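## Task

Shake or nudge the feeder tray so the clear vial ends up holding between 10 and 12 tablets, with no tablet spilled. At the end the tray must rest against its stop and the vial must stand upright directly on the table, staying that way with no help from the robot; then release everything and pull the grippers away.

## Robot and tools

ROBOT. Two six-joint UR7e-type arms, left_arm and right_arm, each carrying a parallel two-pad gripper that opens to 50 mm. Each has a fisheye wrist camera: cam_left_wrist and cam_right_wrist, both 616x616 pixels. Bases in the scene frame: left_arm at (+0.002, +0.445, 0) m, right_arm at (+0.030, -0.321, 0) m, each turned slightly about z.

FRAMES. The scene frame has its origin on the tabletop between the arms, +z up, +x reaching out over the table, and left_arm on the +y side. The arm names do not tell you which side of an image something is on. Each gripper has its own axes: fingers point along its +z, pads close along its x. The reported end_effector_position is the point midway between the pads; fingertips extend 17.5 mm past it. Pure rotations pivot about that point. A flat block juts about 9 cm toward the gripper's -y and turns with it, so mind it near the tray and vial.

execute_actions(actions). actions is a list of up to 15 actions; each action is a table of up to 15 rows, one row per 1/30 s control step; a short table repeats its last row until 15 steps (0.5 s) are done. Every row has 18 numbers, all in [-1, 1], covering both arms even if one is idle: left dx, dy, dz, rx, ry, rz, gripper position, force_limit, speed, then the same nine for the right. dx..rz are an offset, not a pose: a target relative to where that gripper measured at the start of the action, expressed in the gripper's own axes, and every row counts from that same start, not from the row before. Scale: 1.0 equals 0.6 m of travel or 180 degrees; rx, ry, rz form a single rotation vector. Each step the target is clipped to 100 mm and 16 degrees from the measured pose, and after the action the arm goes no further than that clipped pose, so long reaches need follow-up commands. An empty list just returns state and images.

Gripper numbers are settings, not offsets. position: +1 is fully open (50 mm), about -0.65 is pads touching, -1 means close until blocked. force_limit per pad: -1 about 20 N, 0 about 102 N, +1 about 185 N (actual grip can be up to 17 % more). speed of the gap: -1 is 20 mm/s, 0 is 85, +1 is 150. A 0 here is a real command; to leave a gripper alone, repeat its previous three numbers. New force or speed only takes effect after a position change of at least 0.01.

move(target, speed, stop_force, blocking). target is one 18-number row laid out as above; its pose parts are offsets in the gripper's axes from the pose in the latest result that showed one. Both grippers travel straight lines that finish together in 0.5 to 10 s (cut off at 10 s). speed is the path's top speed in m/s, 0.002 to 0.5, default 0.25; rotation is capped at twice that in rad/s. Paths ignore obstacles and the other arm, and grippers can lag, stray or overshoot speed near full reach. stop_force (N, 9 to 40, shared by both arms) ends an arm's path once its wrist sensor feels that much extra push against the motion; the arm then backs up two steps and holds. Use it only slowly, not with rotating grippers, not during the first 0.2 s, and omit it when lifting off something you press on. blocking=false returns after 0.5 s while the move continues (not allowed with stop_force); then call wait or stop before sending anything else. The result adds a move: line with the ending (done, off_target, moving, held, contact, fault) and limits (paced = target clipped; held = some steps blocked).

wait(seconds): 0 to 10; arms keep their last command; returns early if a move finishes. stop(): brakes a running move; fingers keep going. zoom_image(camera, region): camera is cam_left_wrist or cam_right_wrist, region is [x0, y0, x1, y1] in pixels, at most 504 by 504. read_manual(section): only "licences". finished_scene(scene): ends the current scene, given its number; irreversible.

RESULTS. Per arm: gripper position (m) and quat_wxyz in the scene frame, plus velocities; printed position drifts at long reach. Hand target lines show where the controller is heading. A pose unreachable line means a clearance check altered or blocked that arm's command. Step readings list positions at some steps, tagged HELD when that arm was held back. object_status: 0 moving, 1 blocked while opening, 2 blocked while closing (a real grip), 3 reached the command or pads met (often nothing held). Opening in mm is about (250 - position_measured) x 0.202. Wrist force and torque are in the gripper's axes, pointing back into the arm from a pressed surface; offsets up to about 4 N, noise up to 2.4 N, saturation near 50 N. Joint torques are noisy and uncalibrated. Camera calibration lines (K, fisheye distortion, T_world_to_cam) are approximate.

AVOID. Tablets spilling, and anything knocked off the table. Hard pushes: arms are stiff, so commanding even slightly past a firm contact can cause a fault. A torque fault (wrist joints 24.9 N m, larger joints 133 N m) or any outside force of 150 N stops that arm for 10 s and drops the rest of the call. Keep the arms from hitting each other. Holding loads heats motors: a MOTOR HOT warning comes at 70 °C, brakes lock at 85 °C. Loose objects may occasionally get a small shove. Finish with the tray on its stop, the vial upright on the table, grippers open and withdrawn.

Each tool is called as name([rows], argument=value, ...), one row to a line, values as JSON.

## Session

execute_actions(actions=[])

Scene clock: 0.00 s.
left_arm: end_effector_position=(+0.4053, +0.4584, +0.1867) position_measured=3 object_status=3 end_effector_quat_wxyz=(+0.000, +0.695, +0.719, -0.000) end_effector_velocity=(-0.001, +0.000, +0.000) end_effector_angular_velocity=(+0.000, +0.002, +0.001) | right_arm: end_effector_position=(+0.2992, -0.2595, +0.3349) position_measured=3 object_status=3 end_effector_quat_wxyz=(-0.042, +0.134, +0.988, -0.069) end_effector_velocity=(+0.001, +0.001, -0.000) end_effector_angular_velocity=(-0.001, +0.001, -0.000)
Joint positions: left_arm=[-0.318 -1.722  2.042 -1.891 -1.571 -0.315] | right_arm=[ 4.083 -1.117 -1.841 -1.915  1.556 -0.503]
Joint velocities: left_arm=[-0.    -0.001  0.     0.003 -0.    -0.001] | right_arm=[-0.    -0.003  0.001  0.001  0.     0.   ]
Joint torques (N m, as the arm reports them, + toward a larger angle): no reading
Wrist force (N, on the end effector, along its own x y z axes, offset not removed): no reading
Wrist torque (N m, same axes, about the end effector's origin, offset not removed): no reading
Hand target (left_arm): +0.405, +0.458, +0.187; +0.000, +0.695, +0.719, -0.000
Hand target (right_arm): +0.299, -0.260, +0.335; -0.042, +0.134, +0.988, -0.069
camera_calibration (this result's frames):
cam_right_wrist: T_world_to_cam=[[-0.960324, 0.275727, 0.0418643, 0.348587], [0.278875, 0.948036, 0.153156, 0.113282], [0.00254033, 0.158754, -0.987315, 0.519099], [0, 0, 0, 1]] pos_world=[0.301846, -0.28592, 0.480571]

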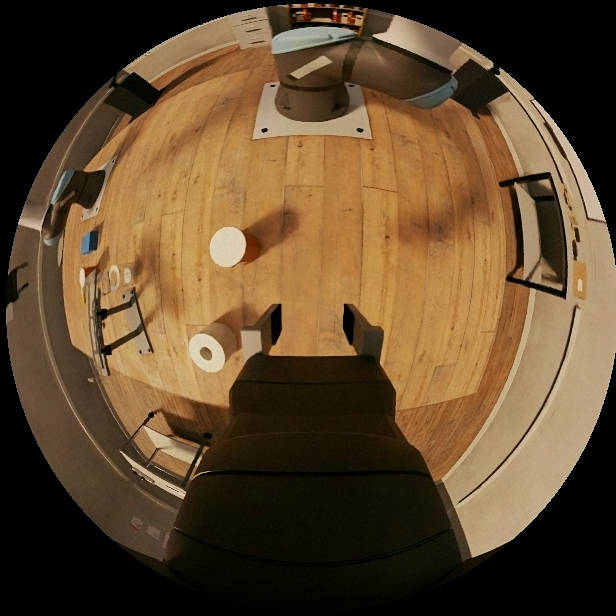

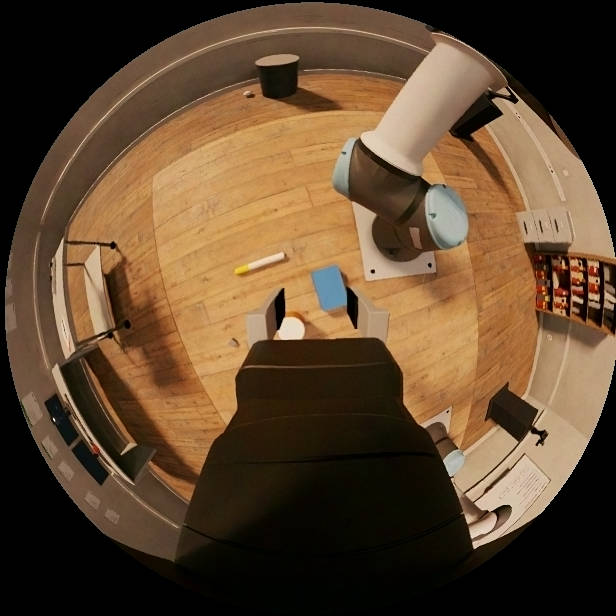

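move(target=[-0.68,0.28,-0.15,0,0,-0.058,-1,-0.6,0,0,0,0,0,0,0,1,0,0])

zoom_image(camera="cam_left_wrist", region=[200,90,420,310])

Scene clock: 6.33 s.
left_arm: end_effector_position=(+0.5869, +0.0564, +0.2762) position_measured=252 object_status=3 end_effector_quat_wxyz=(+0.000, +0.627, +0.779, -0.000) end_effector_velocity=(+0.002, -0.002, -0.000) end_effector_angular_velocity=(+0.003, +0.004, +0.000) | right_arm: end_effector_position=(+0.2992, -0.2595, +0.3349) position_measured=3 object_status=3 end_effector_quat_wxyz=(-0.042, +0.134, +0.988, -0.069) end_effector_velocity=(-0.000, -0.001, +0.000) end_effector_angular_velocity=(+0.000, -0.001, -0.000)
Joint positions: left_arm=[-0.782 -1.037  0.985 -1.519 -1.572 -0.962] | right_arm=[ 4.083 -1.117 -1.841 -1.915  1.556 -0.503]
Joint velocities: left_arm=[-0.     0.01  -0.017  0.012  0.    -0.   ] | right_arm=[-0.     0.002 -0.    -0.001 -0.    -0.   ]
Joint torques (N m, as the arm reports them, + toward a larger angle): left_arm=[ -9.3  -39.58 -33.24  -1.48  -1.39  -1.24] | right_arm=[-2.85  3.91 25.84  2.91 -0.14 -0.08]
Wrist force (N, on the end effector, along its own x y z axes, offset not removed): left_arm=[-1.4 0.5 -0.1] | right_arm=[-2.9 1.6 -2.2]
Wrist torque (N m, same axes, about the end effector's origin, offset not removed): left_arm=[0.06 0.26 0.04] | right_arm=[0.14 0.37 0.12]
Hand target (left_arm): +0.587, +0.056, +0.276; -0.000, +0.627, +0.779, -0.000
Hand target (right_arm): +0.299, -0.260, +0.335; -0.042, +0.134, +0.988, -0.069
Off the commanded pose (left_arm): 0.001 m, 0 deg.
Off the commanded pose (right_arm): 0.000 m, 0 deg.
move: done
camera_calibration (this result's frames):
cam_left_wrist: T_world_to_cam=[[-0.22552, 0.974235, -0.00245461, 0.0824197], [0.948668, 0.220174, 0.22705, -0.617115], [0.22174, 0.0488757, -0.97388, 0.287833], [0, 0, 0, 1]] pos_world=[0.540201, 0.0415085, 0.420633]
cam_right_wrist: T_world_to_cam=[[-0.960324, 0.275727, 0.0418643, 0.348587], [0.278875, 0.948036, 0.153156, 0.113282], [0.00254032, 0.158754, -0.987315, 0.519099], [0, 0, 0, 1]] pos_world=[0.301846, -0.28592, 0.480571]

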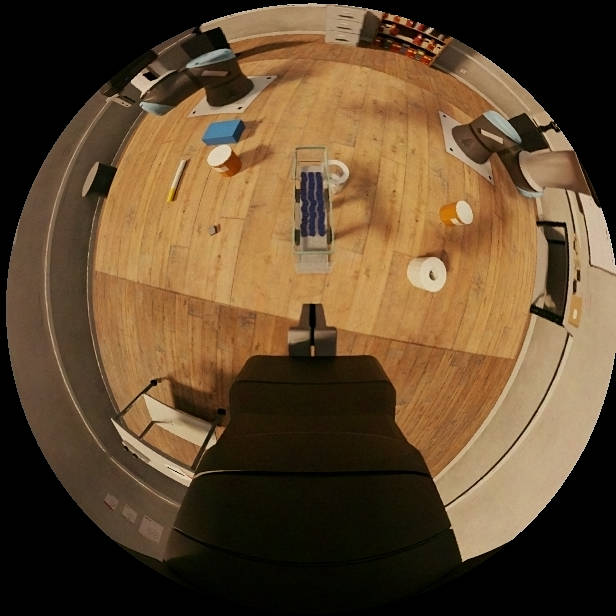

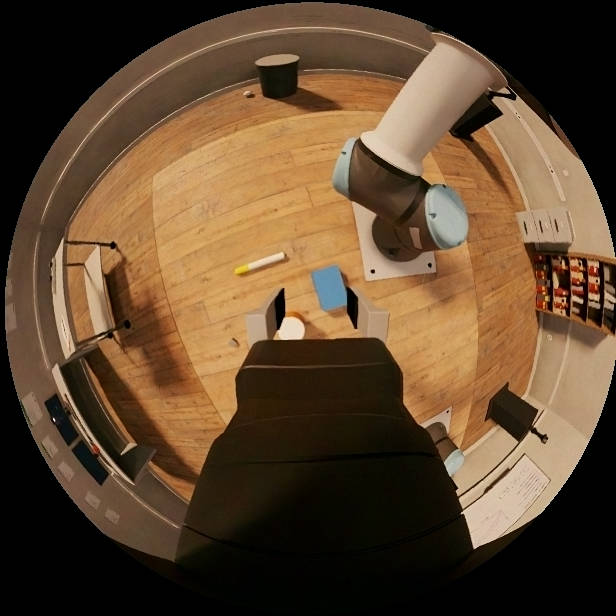

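Region (200, 90, 420, 310) of cam_left_wrist's 616x616 image, scaled by 2.291, with more detail than that image has.

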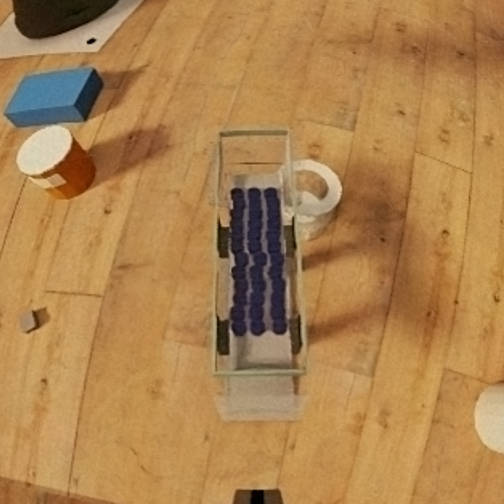

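move(target=[0.04,-0.28,0,0,0,0,-1,-0.6,0,0,0,0,0,0,0,1,0,0])

zoom_image(camera="cam_left_wrist", region=[230,180,390,340])

Scene clock: 14.67 s.
left_arm: end_effector_position=(+0.4179, +0.0438, +0.2764) position_measured=252 object_status=3 end_effector_quat_wxyz=(+0.000, +0.627, +0.779, -0.001) end_effector_velocity=(-0.002, -0.000, -0.000) end_effector_angular_velocity=(-0.000, -0.001, +0.001) | right_arm: end_effector_position=(+0.2992, -0.2595, +0.3349) position_measured=3 object_status=3 end_effector_quat_wxyz=(-0.042, +0.134, +0.988, -0.069) end_effector_velocity=(+0.000, +0.001, -0.000) end_effector_angular_velocity=(+0.002, +0.000, +0.000)
Joint positions: left_arm=[-0.994 -1.366  1.442 -1.647 -1.572 -1.173] | right_arm=[ 4.083 -1.117 -1.841 -1.915  1.556 -0.503]
Joint velocities: left_arm=[-0.004 -0.004  0.006 -0.002  0.001 -0.005] | right_arm=[ 0.    -0.    -0.     0.002  0.001  0.   ]
Joint torques (N m, as the arm reports them, + toward a larger angle): left_arm=[ -7.59 -48.01 -18.79  -4.19   1.27  -0.79] | right_arm=[-3.44  4.02 26.07  2.85 -0.13 -0.21]
Wrist force (N, on the end effector, along its own x y z axes, offset not removed): left_arm=[1.0 -1.7 -0.9] | right_arm=[-2.0 -0.9 2.4]
Wrist torque (N m, same axes, about the end effector's origin, offset not removed): left_arm=[-0.39 -0.17 -0.15] | right_arm=[-0.28 0.24 0.15]
Hand target (left_arm): +0.418, +0.044, +0.276; +0.000, +0.627, +0.779, -0.001
Hand target (right_arm): +0.299, -0.260, +0.335; -0.042, +0.134, +0.988, -0.069
Off the commanded pose (left_arm): 0.000 m, 0 deg.
Off the commanded pose (right_arm): 0.000 m, 0 deg.
move: done
camera_calibration (this result's frames):
cam_left_wrist: T_world_to_cam=[[-0.225472, 0.974247, -0.00236674, 0.0565111], [0.948776, 0.220128, 0.226643, -0.453965], [0.221327, 0.0488562, -0.973975, 0.326258], [0, 0, 0, 1]] pos_world=[0.371243, 0.028935, 0.420789]
cam_right_wrist: T_world_to_cam=[[-0.960324, 0.275727, 0.0418643, 0.348587], [0.278875, 0.948036, 0.153156, 0.113282], [0.00254031, 0.158754, -0.987315, 0.519099], [0, 0, 0, 1]] pos_world=[0.301846, -0.28592, 0.480571]

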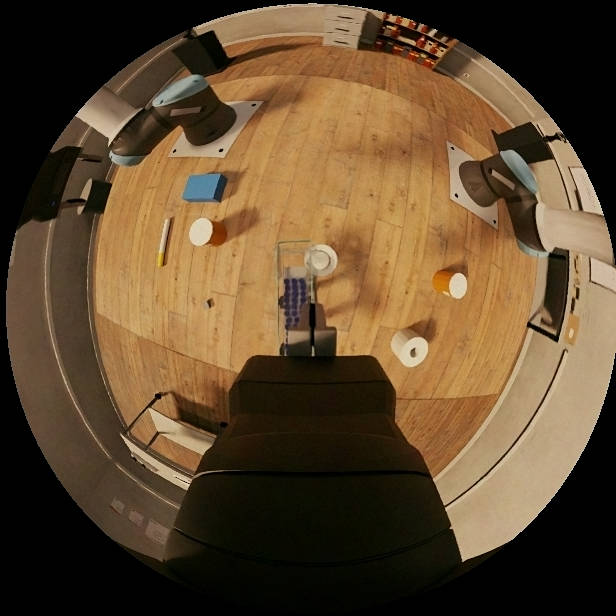

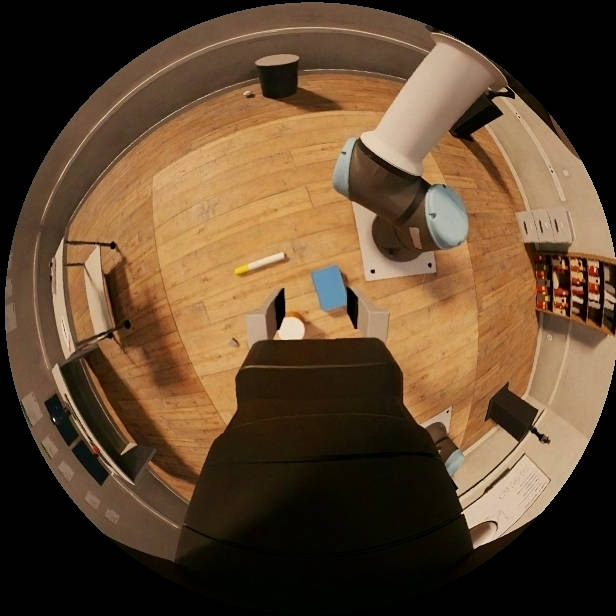

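Region (230, 180, 390, 340) of cam_left_wrist's 616x616 image, scaled by 3.150, with more detail than that image has.

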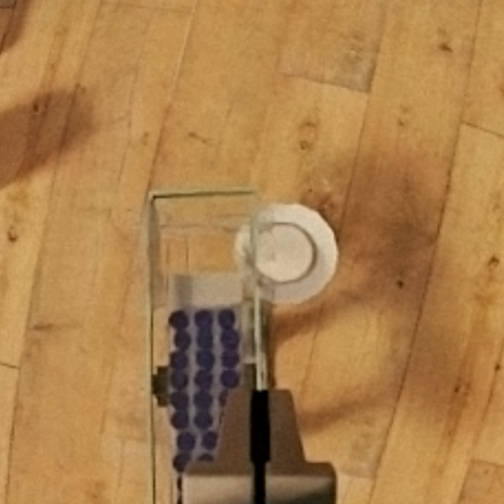

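move(target=[0.112,-0.082,0.2,0,-0.25,0,-1,-0.6,0,0,0,0,0,0,0,1,0,0])

move(target=[0.146,0,0.146,0,0,0,-1,-0.6,0,0,0,0,0,0,0,1,0,0], speed=0.1)

move(target=[-0.064,0,0.064,0,0,0,-1,-0.6,0,0,0,0,0,0,0,1,0,0], speed=0.02, stop_force=15)

Scene clock: 32.63 s.
left_arm: end_effector_position=(+0.3552, +0.0991, +0.1568) position_measured=252 object_status=3 end_effector_quat_wxyz=(+0.298, +0.580, +0.720, -0.240) end_effector_velocity=(-0.000, -0.000, -0.002) end_effector_angular_velocity=(-0.013, -0.003, +0.002) | right_arm: end_effector_position=(+0.2992, -0.2595, +0.3349) position_measured=3 object_status=3 end_effector_quat_wxyz=(-0.042, +0.134, +0.988, -0.069) end_effector_velocity=(-0.000, -0.000, -0.000) end_effector_angular_velocity=(-0.000, +0.002, -0.000)
Joint positions: left_arm=[-0.829 -1.528  2.406 -3.149 -1.957 -1.151] | right_arm=[ 4.083 -1.117 -1.841 -1.915  1.556 -0.503]
Joint velocities: left_arm=[ 0.002  0.012  0.009 -0.033 -0.005 -0.005] | right_arm=[-0.    -0.    -0.    -0.001  0.001  0.   ]
Joint torques (N m, as the arm reports them, + toward a larger angle): left_arm=[ 9.2  -8.32 -8.5  -4.84 -1.9  -1.32] | right_arm=[-3.02  4.37 25.82  2.78 -0.12 -0.05]
Wrist force (N, on the end effector, along its own x y z axes, offset not removed): left_arm=[1.6 -2.4 -0.4] | right_arm=[-2.8 -1.6 -0.9]
Wrist torque (N m, same axes, about the end effector's origin, offset not removed): left_arm=[-0.41 -0.38 -0.10] | right_arm=[-0.47 0.39 0.30]
Hand target (left_arm): +0.355, +0.099, +0.157; +0.298, +0.579, +0.720, -0.240
Hand target (right_arm): +0.299, -0.260, +0.335; -0.042, +0.134, +0.988, -0.069
Off the commanded pose (left_arm): 0.001 m, 0 deg.
Off the commanded pose (right_arm): 0.000 m, 0 deg.
move: done
camera_calibration (this result's frames):
cam_left_wrist: T_world_to_cam=[[-0.162817, 0.687716, -0.707487, 0.104897], [0.9152, 0.373181, 0.152133, -0.371123], [0.368645, -0.622722, -0.690158, 0.190727], [0, 0, 0, 1]] pos_world=[0.28642, 0.185127, 0.262305]
cam_right_wrist: T_world_to_cam=[[-0.960324, 0.275727, 0.0418644, 0.348587], [0.278875, 0.948036, 0.153156, 0.113282], [0.00254024, 0.158754, -0.987315, 0.519099], [0, 0, 0, 1]] pos_world=[0.301846, -0.28592, 0.480571]

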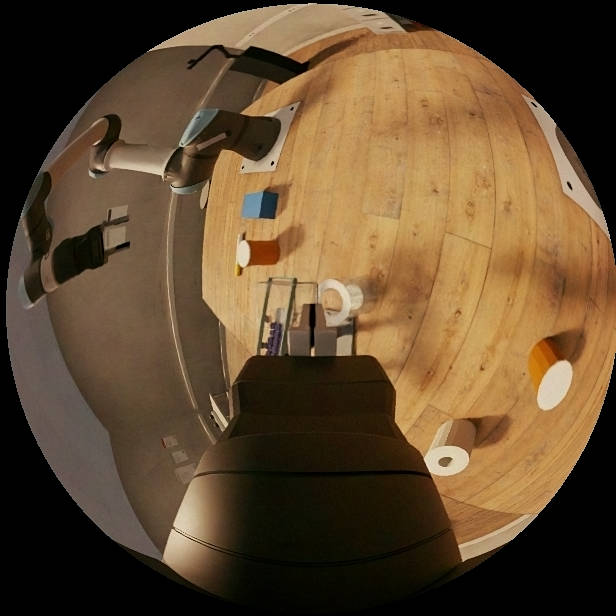

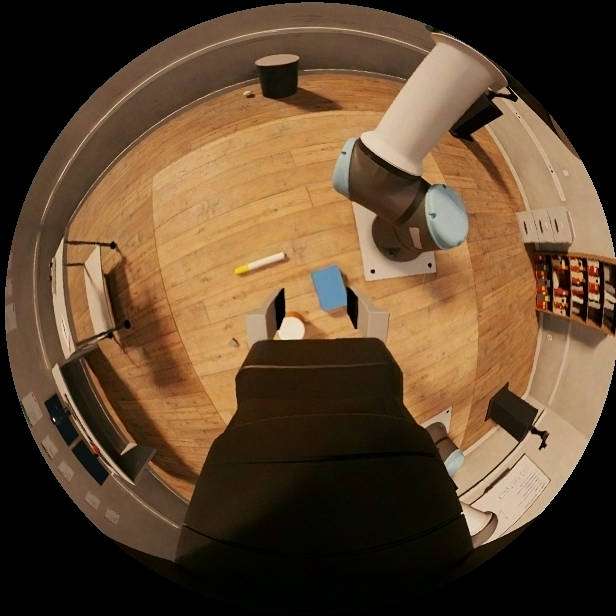

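Scene clock: 34.40 s.
left_arm: end_effector_position=(+0.3549, +0.0994, +0.0331) position_measured=252 object_status=3 end_effector_quat_wxyz=(+0.298, +0.580, +0.720, -0.240) end_effector_velocity=(+0.001, -0.000, -0.002) end_effector_angular_velocity=(-0.002, -0.001, +0.000) | right_arm: end_effector_position=(+0.2992, -0.2595, +0.3349) position_measured=3 object_status=3 end_effector_quat_wxyz=(-0.042, +0.134, +0.988, -0.069) end_effector_velocity=(-0.000, -0.000, +0.000) end_effector_angular_velocity=(+0.000, +0.000, -0.000)
Joint positions: left_arm=[-0.829 -1.12   2.477 -3.628 -1.957 -1.151] | right_arm=[ 4.083 -1.117 -1.841 -1.915  1.556 -0.503]
Joint velocities: left_arm=[ 0.001  0.008 -0.001 -0.01  -0.001 -0.   ] | right_arm=[-0.     0.001 -0.    -0.     0.     0.   ]
Joint torques (N m, as the arm reports them, + toward a larger angle): left_arm=[  9.44 -14.81 -15.26  -4.83  -2.06  -1.24] | right_arm=[-2.94  3.84 25.66  2.92 -0.03 -0.09]
Wrist force (N, on the end effector, along its own x y z axes, offset not removed): left_arm=[-0.3 -1.2 0.7] | right_arm=[-0.4 1.2 -0.2]
Wrist torque (N m, same axes, about the end effector's origin, offset not removed): left_arm=[-0.21 0.13 -0.05] | right_arm=[0.13 -0.13 0.07]
Hand target (left_arm): +0.355, +0.099, +0.033; +0.298, +0.580, +0.720, -0.240
Hand target (right_arm): +0.299, -0.260, +0.335; -0.042, +0.134, +0.988, -0.069
Off the commanded pose (left_arm): 0.000 m, 0 deg.
Off the commanded pose (right_arm): 0.000 m, 0 deg.
move: done
camera_calibration (this result's frames):
cam_left_wrist: T_world_to_cam=[[-0.162851, 0.687906, -0.707294, 0.0171544], [0.915254, 0.373062, 0.152103, -0.352176], [0.368497, -0.622583, -0.690362, 0.105697], [0, 0, 0, 1]] pos_world=[0.286176, 0.185388, 0.138669]
cam_right_wrist: T_world_to_cam=[[-0.960324, 0.275727, 0.0418644, 0.348587], [0.278875, 0.948036, 0.153156, 0.113282], [0.00254026, 0.158754, -0.987315, 0.519099], [0, 0, 0, 1]] pos_world=[0.301846, -0.28592, 0.480571]

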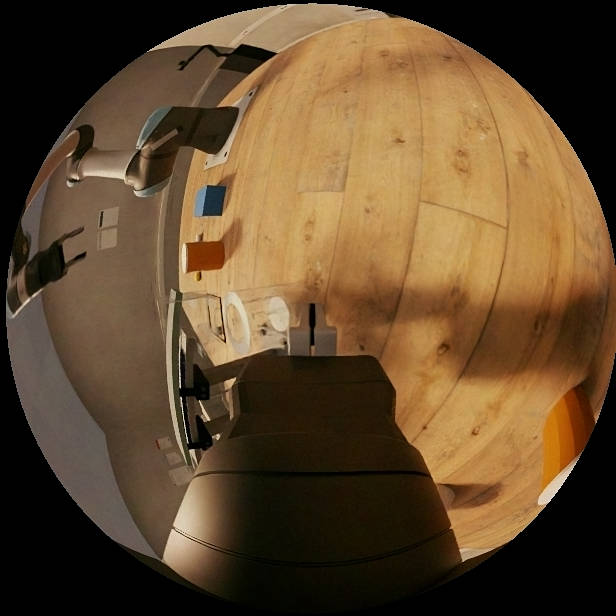

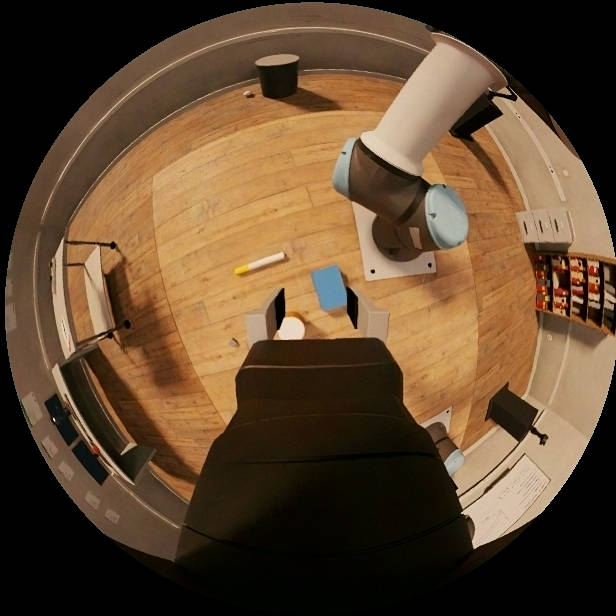

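Scene clock: 37.40 s.
left_arm: end_effector_position=(+0.3664, +0.0467, +0.0330) position_measured=252 object_status=3 end_effector_quat_wxyz=(+0.298, +0.580, +0.720, -0.240) end_effector_velocity=(+0.001, -0.002, +0.000) end_effector_angular_velocity=(+0.000, +0.001, +0.001) | right_arm: end_effector_position=(+0.2992, -0.2595, +0.3349) position_measured=3 object_status=3 end_effector_quat_wxyz=(-0.042, +0.134, +0.988, -0.069) end_effector_velocity=(+0.001, +0.001, -0.000) end_effector_angular_velocity=(+0.001, -0.001, -0.000)
Joint positions: left_arm=[-0.903 -1.081  2.376 -3.588 -1.909 -1.211] | right_arm=[ 4.083 -1.117 -1.841 -1.915  1.556 -0.503]
Joint velocities: left_arm=[-0.003  0.001 -0.005  0.004  0.002 -0.003] | right_arm=[-0.    -0.001  0.     0.003 -0.     0.   ]
Joint torques (N m, as the arm reports them, + toward a larger angle): left_arm=[-10.01 -20.77 -16.39  -2.41   0.62  -1.16] | right_arm=[-3.25  4.19 25.5   2.79 -0.08 -0.16]
Wrist force (N, on the end effector, along its own x y z axes, offset not removed): left_arm=[0.6 -1.6 0.3] | right_arm=[-2.2 -2.1 1.6]
Wrist torque (N m, same axes, about the end effector's origin, offset not removed): left_arm=[-0.31 -0.13 0.02] | right_arm=[-0.43 0.19 0.22]
Hand target (left_arm): +0.366, +0.046, +0.033; +0.298, +0.580, +0.720, -0.240
Hand target (right_arm): +0.299, -0.260, +0.335; -0.042, +0.134, +0.988, -0.069
Off the commanded pose (left_arm): 0.000 m, 0 deg.
Off the commanded pose (right_arm): 0.000 m, 0 deg.
move: done
camera_calibration (this result's frames):
cam_left_wrist: T_world_to_cam=[[-0.162896, 0.687869, -0.70732, 0.0552701], [0.915268, 0.373062, 0.152016, -0.343033], [0.368441, -0.622625, -0.690355, 0.0685284], [0, 0, 0, 1]] pos_world=[0.297722, 0.132621, 0.138549]
cam_right_wrist: T_world_to_cam=[[-0.960324, 0.275727, 0.0418644, 0.348587], [0.278875, 0.948036, 0.153156, 0.113282], [0.00254025, 0.158755, -0.987315, 0.519099], [0, 0, 0, 1]] pos_world=[0.301846, -0.28592, 0.480571]

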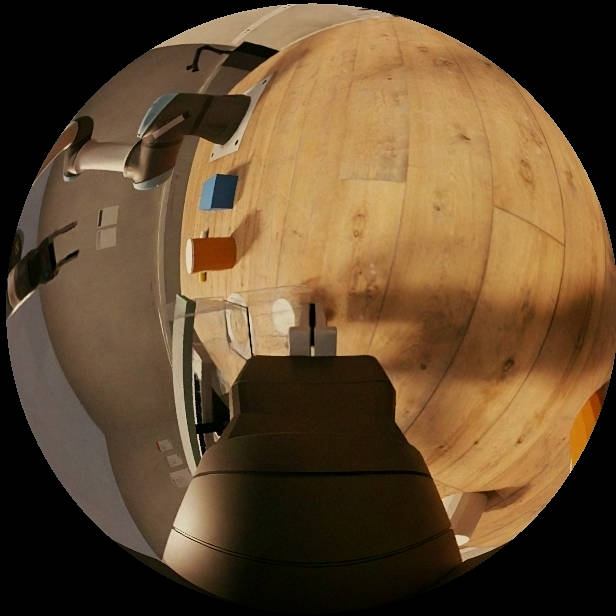

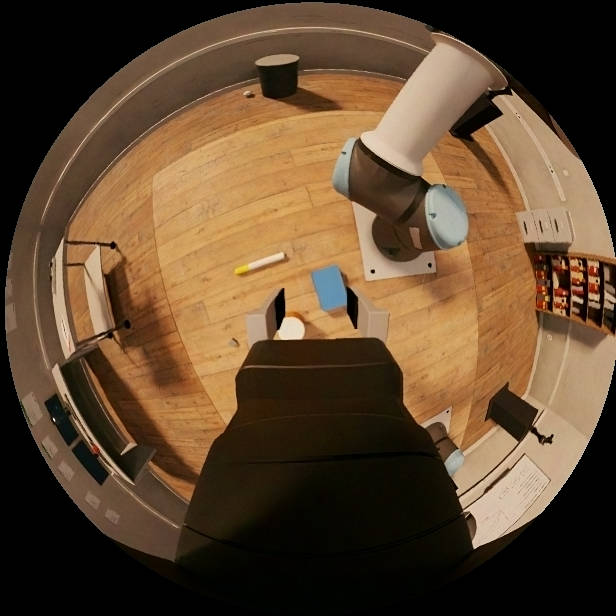

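move(target=[0,0,-0.5,0,0,0,-1,-0.6,0,0,0,0,0,0,0,1,0,0])

move(target=[-0.292,0.082,0.292,0,0.25,0,-1,-0.6,0,0,0,0,0,0,0,1,0,0])

zoom_image(camera="cam_left_wrist", region=[230,180,390,340])

Scene clock: 46.17 s.
left_arm: end_effector_position=(+0.3215, +0.2532, +0.2454) position_measured=252 object_status=3 end_effector_quat_wxyz=(+0.298, +0.579, +0.720, -0.240) end_effector_velocity=(-0.000, +0.002, +0.002) end_effector_angular_velocity=(+0.004, +0.002, -0.004) | right_arm: end_effector_position=(+0.2992, -0.2595, +0.3349) position_measured=3 object_status=3 end_effector_quat_wxyz=(-0.042, +0.134, +0.988, -0.069) end_effector_velocity=(-0.000, +0.000, -0.000) end_effector_angular_velocity=(+0.001, +0.001, -0.000)
Joint positions: left_arm=[-0.485 -1.976  2.416 -2.563 -2.161 -0.836] | right_arm=[ 4.083 -1.117 -1.841 -1.915  1.556 -0.503]
Joint velocities: left_arm=[ 0.006 -0.005 -0.009  0.025 -0.003  0.012] | right_arm=[ 0.    -0.     0.    -0.     0.001 -0.   ]
Joint torques (N m, as the arm reports them, + toward a larger angle): left_arm=[  7.44 -18.19 -30.49  -2.28  -2.33   1.67] | right_arm=[-3.86  3.55 25.65  2.83 -0.01 -0.2 ]
Wrist force (N, on the end effector, along its own x y z axes, offset not removed): left_arm=[-0.4 -0.2 -1.1] | right_arm=[-2.7 0.3 0.8]
Wrist torque (N m, same axes, about the end effector's origin, offset not removed): left_arm=[-0.11 0.01 -0.04] | right_arm=[-0.14 0.26 0.20]
Hand target (left_arm): +0.322, +0.253, +0.246; +0.298, +0.580, +0.720, -0.240
Hand target (right_arm): +0.299, -0.260, +0.335; -0.042, +0.134, +0.988, -0.069
Off the commanded pose (left_arm): 0.000 m, 0 deg.
Off the commanded pose (right_arm): 0.000 m, 0 deg.
move: done
camera_calibration (this result's frames):
cam_left_wrist: T_world_to_cam=[[-0.162721, 0.687538, -0.707682, 0.0562267], [0.914914, 0.373667, 0.152659, -0.411505], [0.369397, -0.622627, -0.689841, 0.359897], [0, 0, 0, 1]] pos_world=[0.252697, 0.33919, 0.350883]
cam_right_wrist: T_world_to_cam=[[-0.960324, 0.275727, 0.0418644, 0.348587], [0.278875, 0.948036, 0.153156, 0.113282], [0.00254025, 0.158754, -0.987315, 0.519099], [0, 0, 0, 1]] pos_world=[0.301846, -0.28592, 0.480571]

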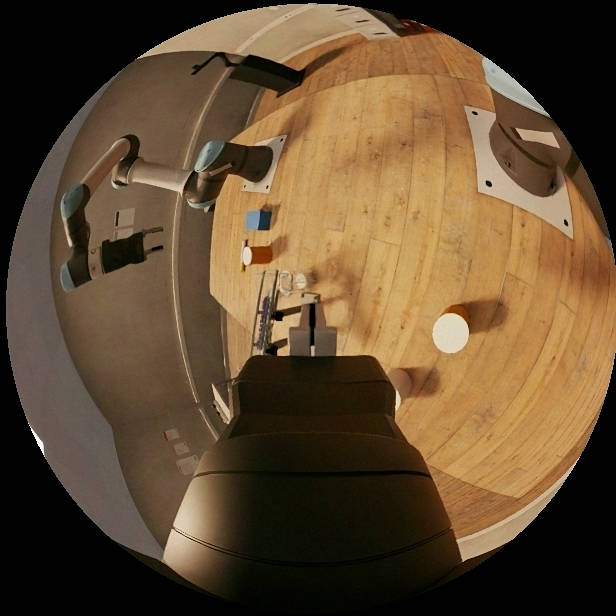

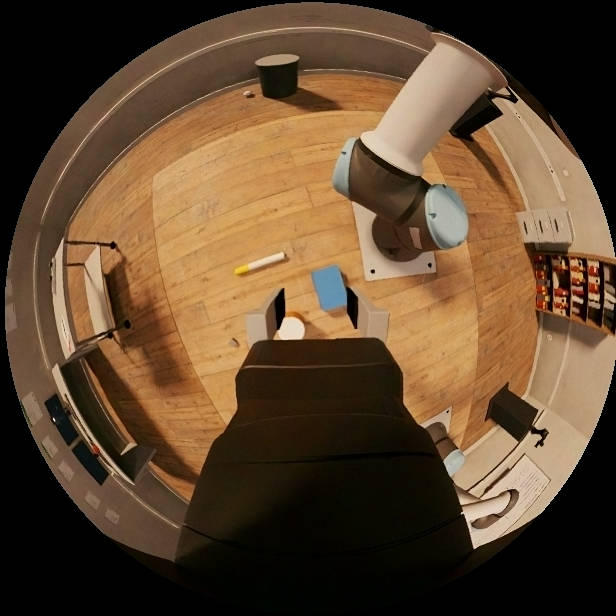

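Scene clock: 48.37 s.
left_arm: end_effector_position=(+0.4226, +0.0218, +0.2448) position_measured=252 object_status=3 end_effector_quat_wxyz=(+0.000, +0.627, +0.779, -0.000) end_effector_velocity=(+0.001, -0.002, +0.000) end_effector_angular_velocity=(+0.011, +0.006, +0.000) | right_arm: end_effector_position=(+0.2992, -0.2595, +0.3349) position_measured=3 object_status=3 end_effector_quat_wxyz=(-0.042, +0.134, +0.988, -0.069) end_effector_velocity=(-0.000, +0.000, +0.000) end_effector_angular_velocity=(+0.002, +0.000, -0.001)
Joint positions: left_arm=[-1.009 -1.314  1.458 -1.716 -1.572 -1.188] | right_arm=[ 4.083 -1.117 -1.841 -1.915  1.556 -0.503]
Joint velocities: left_arm=[-0.001  0.013 -0.02   0.02   0.002 -0.001] | right_arm=[-0.     0.     0.001  0.001  0.002 -0.   ]
Joint torques (N m, as the arm reports them, + toward a larger angle): left_arm=[-10.38 -26.8  -31.06  -1.52   1.25  -1.08] | right_arm=[-3.99  3.95 25.28  2.82  0.07 -0.13]
Wrist force (N, on the end effector, along its own x y z axes, offset not removed): left_arm=[0.5 -0.3 0.3] | right_arm=[-1.9 -1.2 -1.1]
Wrist torque (N m, same axes, about the end effector's origin, offset not removed): left_arm=[-0.19 -0.11 0.01] | right_arm=[-0.44 0.09 0.08]
Hand target (left_arm): +0.423, +0.022, +0.245; -0.000, +0.627, +0.779, -0.000
Hand target (right_arm): +0.299, -0.260, +0.335; -0.042, +0.134, +0.988, -0.069
Off the commanded pose (left_arm): 0.000 m, 0 deg.
Off the commanded pose (right_arm): 0.000 m, 0 deg.
move: done
camera_calibration (this result's frames):
cam_left_wrist: T_world_to_cam=[[-0.225641, 0.974207, -0.00257137, 0.0790407], [0.948627, 0.220316, 0.227083, -0.446514], [0.221793, 0.0488001, -0.973872, 0.295312], [0, 0, 0, 1]] pos_world=[0.375912, 0.00696087, 0.389196]
cam_right_wrist: T_world_to_cam=[[-0.960324, 0.275727, 0.0418643, 0.348587], [0.278875, 0.948036, 0.153156, 0.113282], [0.00254039, 0.158754, -0.987315, 0.519099], [0, 0, 0, 1]] pos_world=[0.301846, -0.28592, 0.480571]

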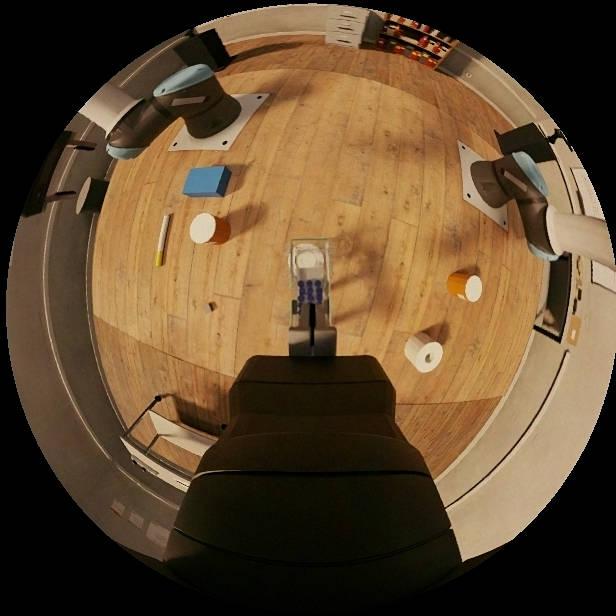

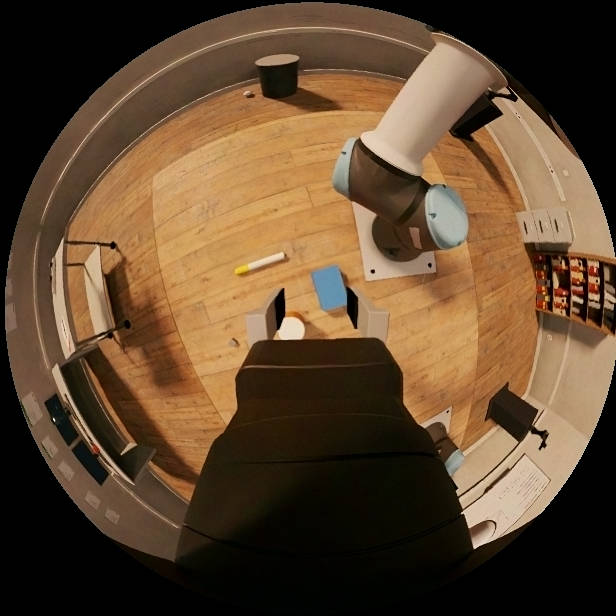

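Region (230, 180, 390, 340) of cam_left_wrist's 616x616 image, scaled by 3.150, with more detail than that image has.

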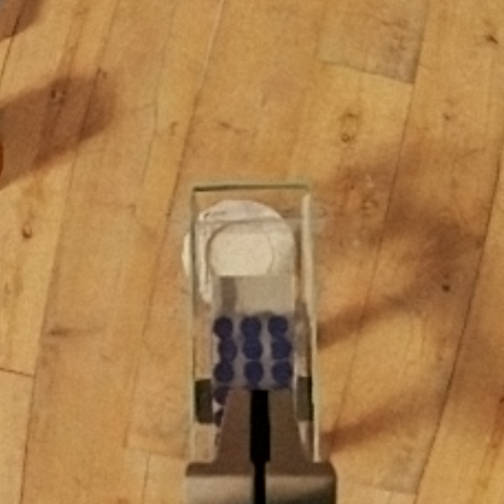

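move(target=[0,0.28,0,0,0,0,-1,-0.6,0,0,0,0,0,0,0,1,0,0])

move(target=[0,0,0.165,0,0,0,-1,-0.6,0,0.02,0.49,0.08,0,0,0,1,0,0])

move(target=[0,-0.06,0,0,0,0,-1,-0.6,0,0,0,0,0,0,0,1,0,0], speed=0.01, stop_force=20)

zoom_image(camera="cam_left_wrist", region=[215,90,415,310])

Scene clock: 62.50 s.
left_arm: end_effector_position=(+0.5865, +0.0579, +0.2447) position_measured=252 object_status=3 end_effector_quat_wxyz=(+0.000, +0.627, +0.779, -0.000) end_effector_velocity=(+0.002, -0.000, -0.001) end_effector_angular_velocity=(+0.002, +0.003, -0.000) | right_arm: end_effector_position=(+0.2992, -0.2595, +0.3349) position_measured=3 object_status=3 end_effector_quat_wxyz=(-0.042, +0.134, +0.988, -0.069) end_effector_velocity=(+0.000, +0.001, -0.000) end_effector_angular_velocity=(+0.002, +0.001, +0.000)
Joint positions: left_arm=[-0.781 -1.042  1.073 -1.603 -1.571 -0.961] | right_arm=[ 4.083 -1.117 -1.841 -1.915  1.556 -0.503]
Joint velocities: left_arm=[ 0.002  0.009 -0.013  0.008 -0.     0.003] | right_arm=[ 0.001 -0.002 -0.     0.003  0.002 -0.   ]
Joint torques (N m, as the arm reports them, + toward a larger angle): left_arm=[ 10.44 -37.43 -31.04  -1.64  -1.41   1.32] | right_arm=[-4.34  4.02 25.39  2.78  0.07 -0.08]
Wrist force (N, on the end effector, along its own x y z axes, offset not removed): left_arm=[0.4 -1.8 -0.6] | right_arm=[-1.5 -0.7 -0.6]
Wrist torque (N m, same axes, about the end effector's origin, offset not removed): left_arm=[-0.36 -0.08 -0.05] | right_arm=[-0.25 0.13 0.13]
Hand target (left_arm): +0.587, +0.058, +0.245; +0.000, +0.627, +0.779, -0.000
Hand target (right_arm): +0.299, -0.260, +0.335; -0.042, +0.134, +0.988, -0.069
Off the commanded pose (left_arm): 0.000 m, 0 deg.
Off the commanded pose (right_arm): 0.000 m, 0 deg.
move: done
camera_calibration (this result's frames):
cam_left_wrist: T_world_to_cam=[[-0.225683, 0.974197, -0.00271922, 0.0809296], [0.948501, 0.220365, 0.227562, -0.609942], [0.222289, 0.0487776, -0.97376, 0.256769], [0, 0, 0, 1]] pos_world=[0.539718, 0.043044, 0.389051]
cam_right_wrist: T_world_to_cam=[[-0.960324, 0.275727, 0.0418643, 0.348587], [0.278875, 0.948036, 0.153156, 0.113282], [0.00254037, 0.158754, -0.987315, 0.519099], [0, 0, 0, 1]] pos_world=[0.301846, -0.28592, 0.480571]

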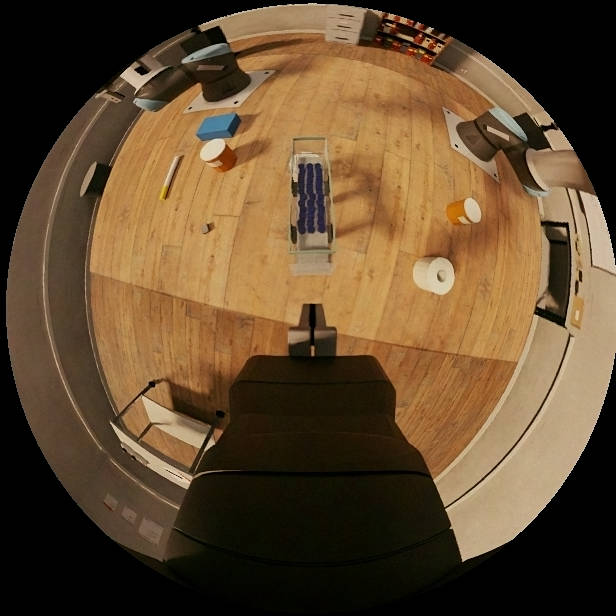

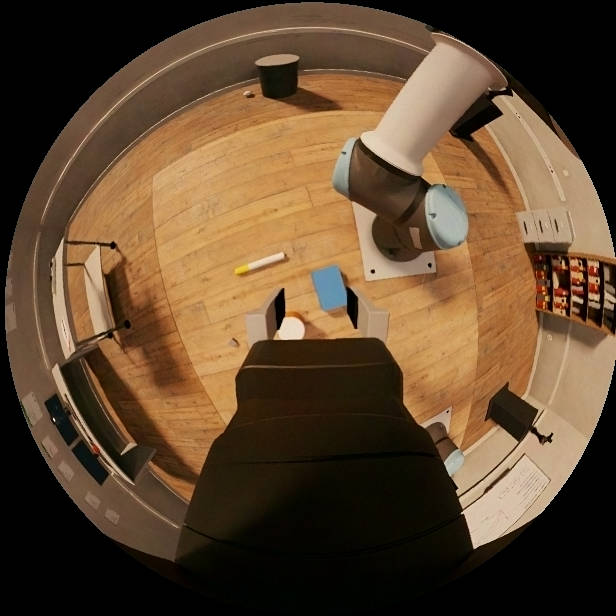

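Scene clock: 64.37 s.
left_arm: end_effector_position=(+0.5864, +0.0579, +0.1457) position_measured=252 object_status=3 end_effector_quat_wxyz=(+0.000, +0.627, +0.779, -0.000) end_effector_velocity=(+0.000, +0.000, -0.001) end_effector_angular_velocity=(+0.000, -0.000, -0.000) | right_arm: end_effector_position=(+0.3303, -0.1061, +0.2859) position_measured=3 object_status=3 end_effector_quat_wxyz=(-0.042, +0.134, +0.988, -0.068) end_effector_velocity=(+0.000, -0.000, -0.000) end_effector_angular_velocity=(-0.002, -0.000, -0.000)
Joint positions: left_arm=[-0.781 -1.004  1.27  -1.837 -1.571 -0.961] | right_arm=[ 4.284 -1.381 -1.793 -1.697  1.589 -0.305]
Joint velocities: left_arm=[ 0.     0.001  0.001 -0.002  0.     0.   ] | right_arm=[-0.001 -0.     0.    -0.001 -0.001  0.   ]
Joint torques (N m, as the arm reports them, + toward a larger angle): left_arm=[ -9.91 -38.55 -16.19  -4.18   1.26  -1.13] | right_arm=[ 6.98 14.6  27.26  2.69  0.55  1.58]
Wrist force (N, on the end effector, along its own x y z axes, offset not removed): left_arm=[0.0 -2.1 0.8] | right_arm=[-2.0 -1.0 1.6]
Wrist torque (N m, same axes, about the end effector's origin, offset not removed): left_arm=[-0.32 0.01 -0.02] | right_arm=[-0.25 0.11 0.12]
Hand target (left_arm): +0.586, +0.058, +0.146; +0.000, +0.627, +0.779, -0.000
Hand target (right_arm): +0.330, -0.106, +0.286; -0.042, +0.134, +0.988, -0.068
Off the commanded pose (left_arm): 0.000 m, 0 deg.
Off the commanded pose (right_arm): 0.134 m, 0 deg; position clipped at the last step of the last action.
move: held (right_arm); limits=paced,held; held on 22 of 56 steps (right_arm), including the last (right_arm)
pose unreachable (right arm): on one or more control steps of this call, first in action 0 (counted from 0), this arm could not follow its commanded pose, so it was not sent that pose on those steps. On the call's last step it was still not sent that pose. It may still have moved: this result reports where it is.
cause: the commanded pose would bring a part of the arm too close to another arm (a part of this arm just beyond joint 5 (wrist 2) and a part of the other arm just beyond its joint 3 (elbow)).
camera_calibration (this result's frames):
cam_left_wrist: T_world_to_cam=[[-0.225683, 0.974197, -0.00272054, 0.0806533], [0.948502, 0.220366, 0.227559, -0.587389], [0.222287, 0.0487758, -0.97376, 0.160438], [0, 0, 0, 1]] pos_world=[0.539679, 0.0430427, 0.290114]
cam_right_wrist: T_world_to_cam=[[-0.960584, 0.274793, 0.0420316, 0.338084], [0.277975, 0.947993, 0.155048, -0.0335954], [0.00276055, 0.160621, -0.987012, 0.446303], [0, 0, 0, 1]] pos_world=[0.332864, -0.13274, 0.431505]

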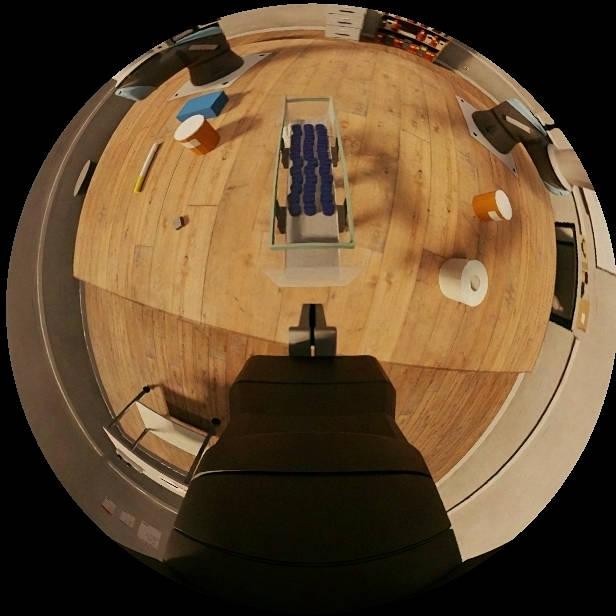

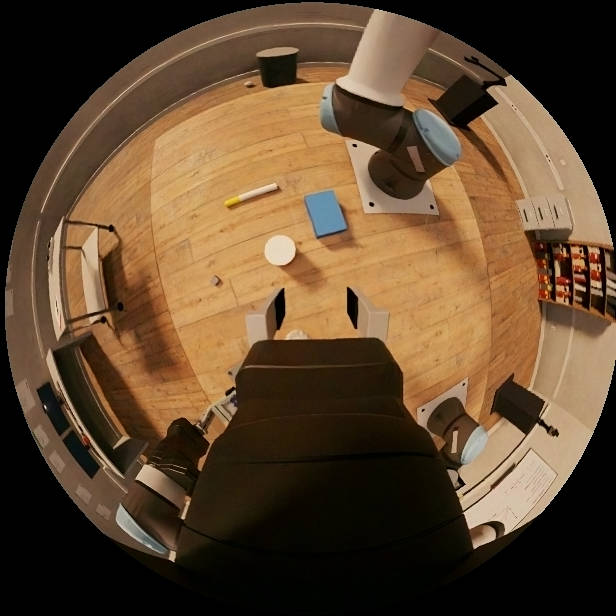

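Scene clock: 67.30 s.
left_arm: end_effector_position=(+0.5617, +0.0524, +0.1459) position_measured=252 object_status=3 end_effector_quat_wxyz=(+0.001, +0.627, +0.779, -0.000) end_effector_velocity=(+0.002, +0.000, -0.001) end_effector_angular_velocity=(+0.001, +0.005, -0.001) | right_arm: end_effector_position=(+0.3303, -0.1061, +0.2859) position_measured=3 object_status=3 end_effector_quat_wxyz=(-0.042, +0.134, +0.988, -0.068) end_effector_velocity=(+0.000, +0.000, +0.001) end_effector_angular_velocity=(+0.003, -0.002, -0.000)
Joint positions: left_arm=[-0.812 -1.047  1.338 -1.862 -1.571 -0.991] | right_arm=[ 4.284 -1.381 -1.793 -1.697  1.589 -0.305]
Joint velocities: left_arm=[ 0.003  0.007 -0.008  0.005 -0.003  0.004] | right_arm=[-0.     0.001  0.     0.002 -0.     0.   ]
Joint torques (N m, as the arm reports them, + toward a larger angle): left_arm=[ -8.64 -43.32 -26.27   3.58  -9.82   1.92] | right_arm=[ 6.66 14.5  26.29  2.24  0.56  1.58]
Wrist force (N, on the end effector, along its own x y z axes, offset not removed): left_arm=[-2.8 37.4 9.7] | right_arm=[-1.3 -0.8 -1.1]
Wrist torque (N m, same axes, about the end effector's origin, offset not removed): left_arm=[-0.40 -0.05 -0.32] | right_arm=[-0.23 -0.02 0.14]
Hand target (left_arm): +0.562, +0.053, +0.146; +0.001, +0.627, +0.779, -0.000
Hand target (right_arm): +0.330, -0.106, +0.286; -0.042, +0.134, +0.988, -0.068
Off the commanded pose (left_arm): 0.011 m, 0 deg.
Off the commanded pose (right_arm): 0.000 m, 0 deg.
move: contact (left_arm)
camera_calibration (this result's frames):
cam_left_wrist: T_world_to_cam=[[-0.225693, 0.974194, -0.00309552, 0.0804892], [0.948424, 0.220446, 0.227808, -0.56277], [0.222611, 0.0484786, -0.973701, 0.166197], [0, 0, 0, 1]] pos_world=[0.514913, 0.0375915, 0.290279]
cam_right_wrist: T_world_to_cam=[[-0.960584, 0.274793, 0.0420315, 0.338084], [0.277975, 0.947993, 0.155048, -0.0335953], [0.00276065, 0.160621, -0.987012, 0.446303], [0, 0, 0, 1]] pos_world=[0.332864, -0.13274, 0.431505]

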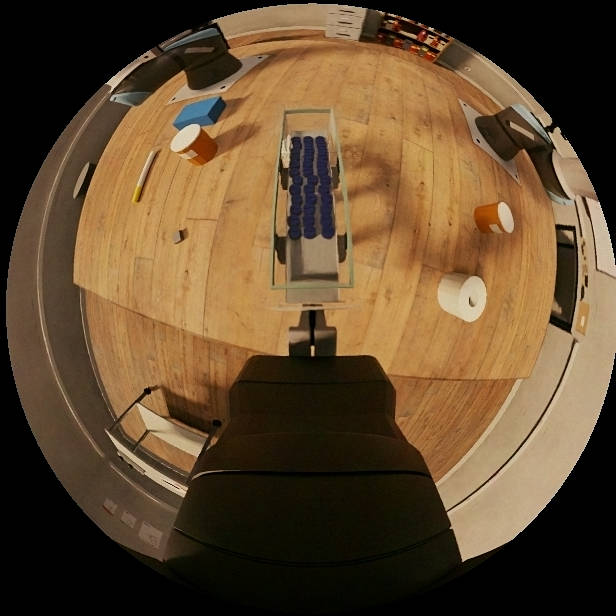

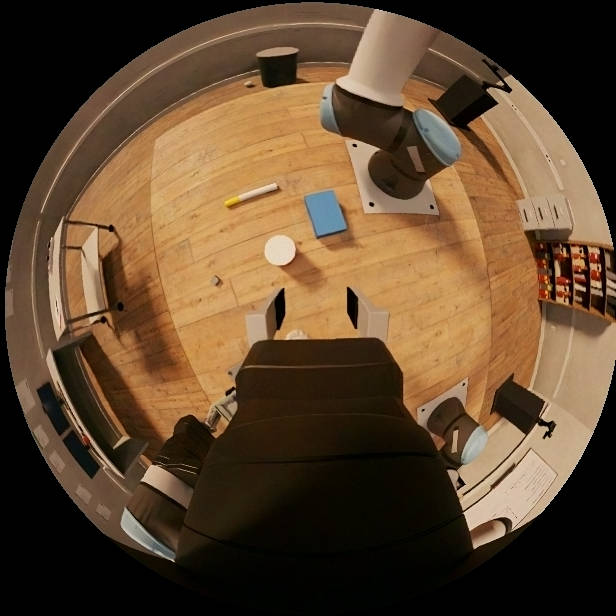

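Region (215, 90, 415, 310) of cam_left_wrist's 616x616 image, scaled by 2.291, with more detail than that image has; it fills the left 458 columns of this view, and the rest is white.

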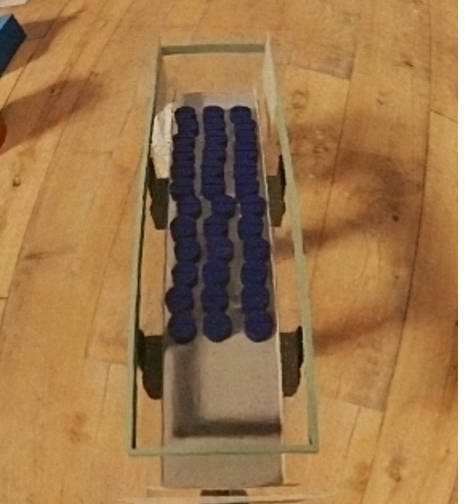

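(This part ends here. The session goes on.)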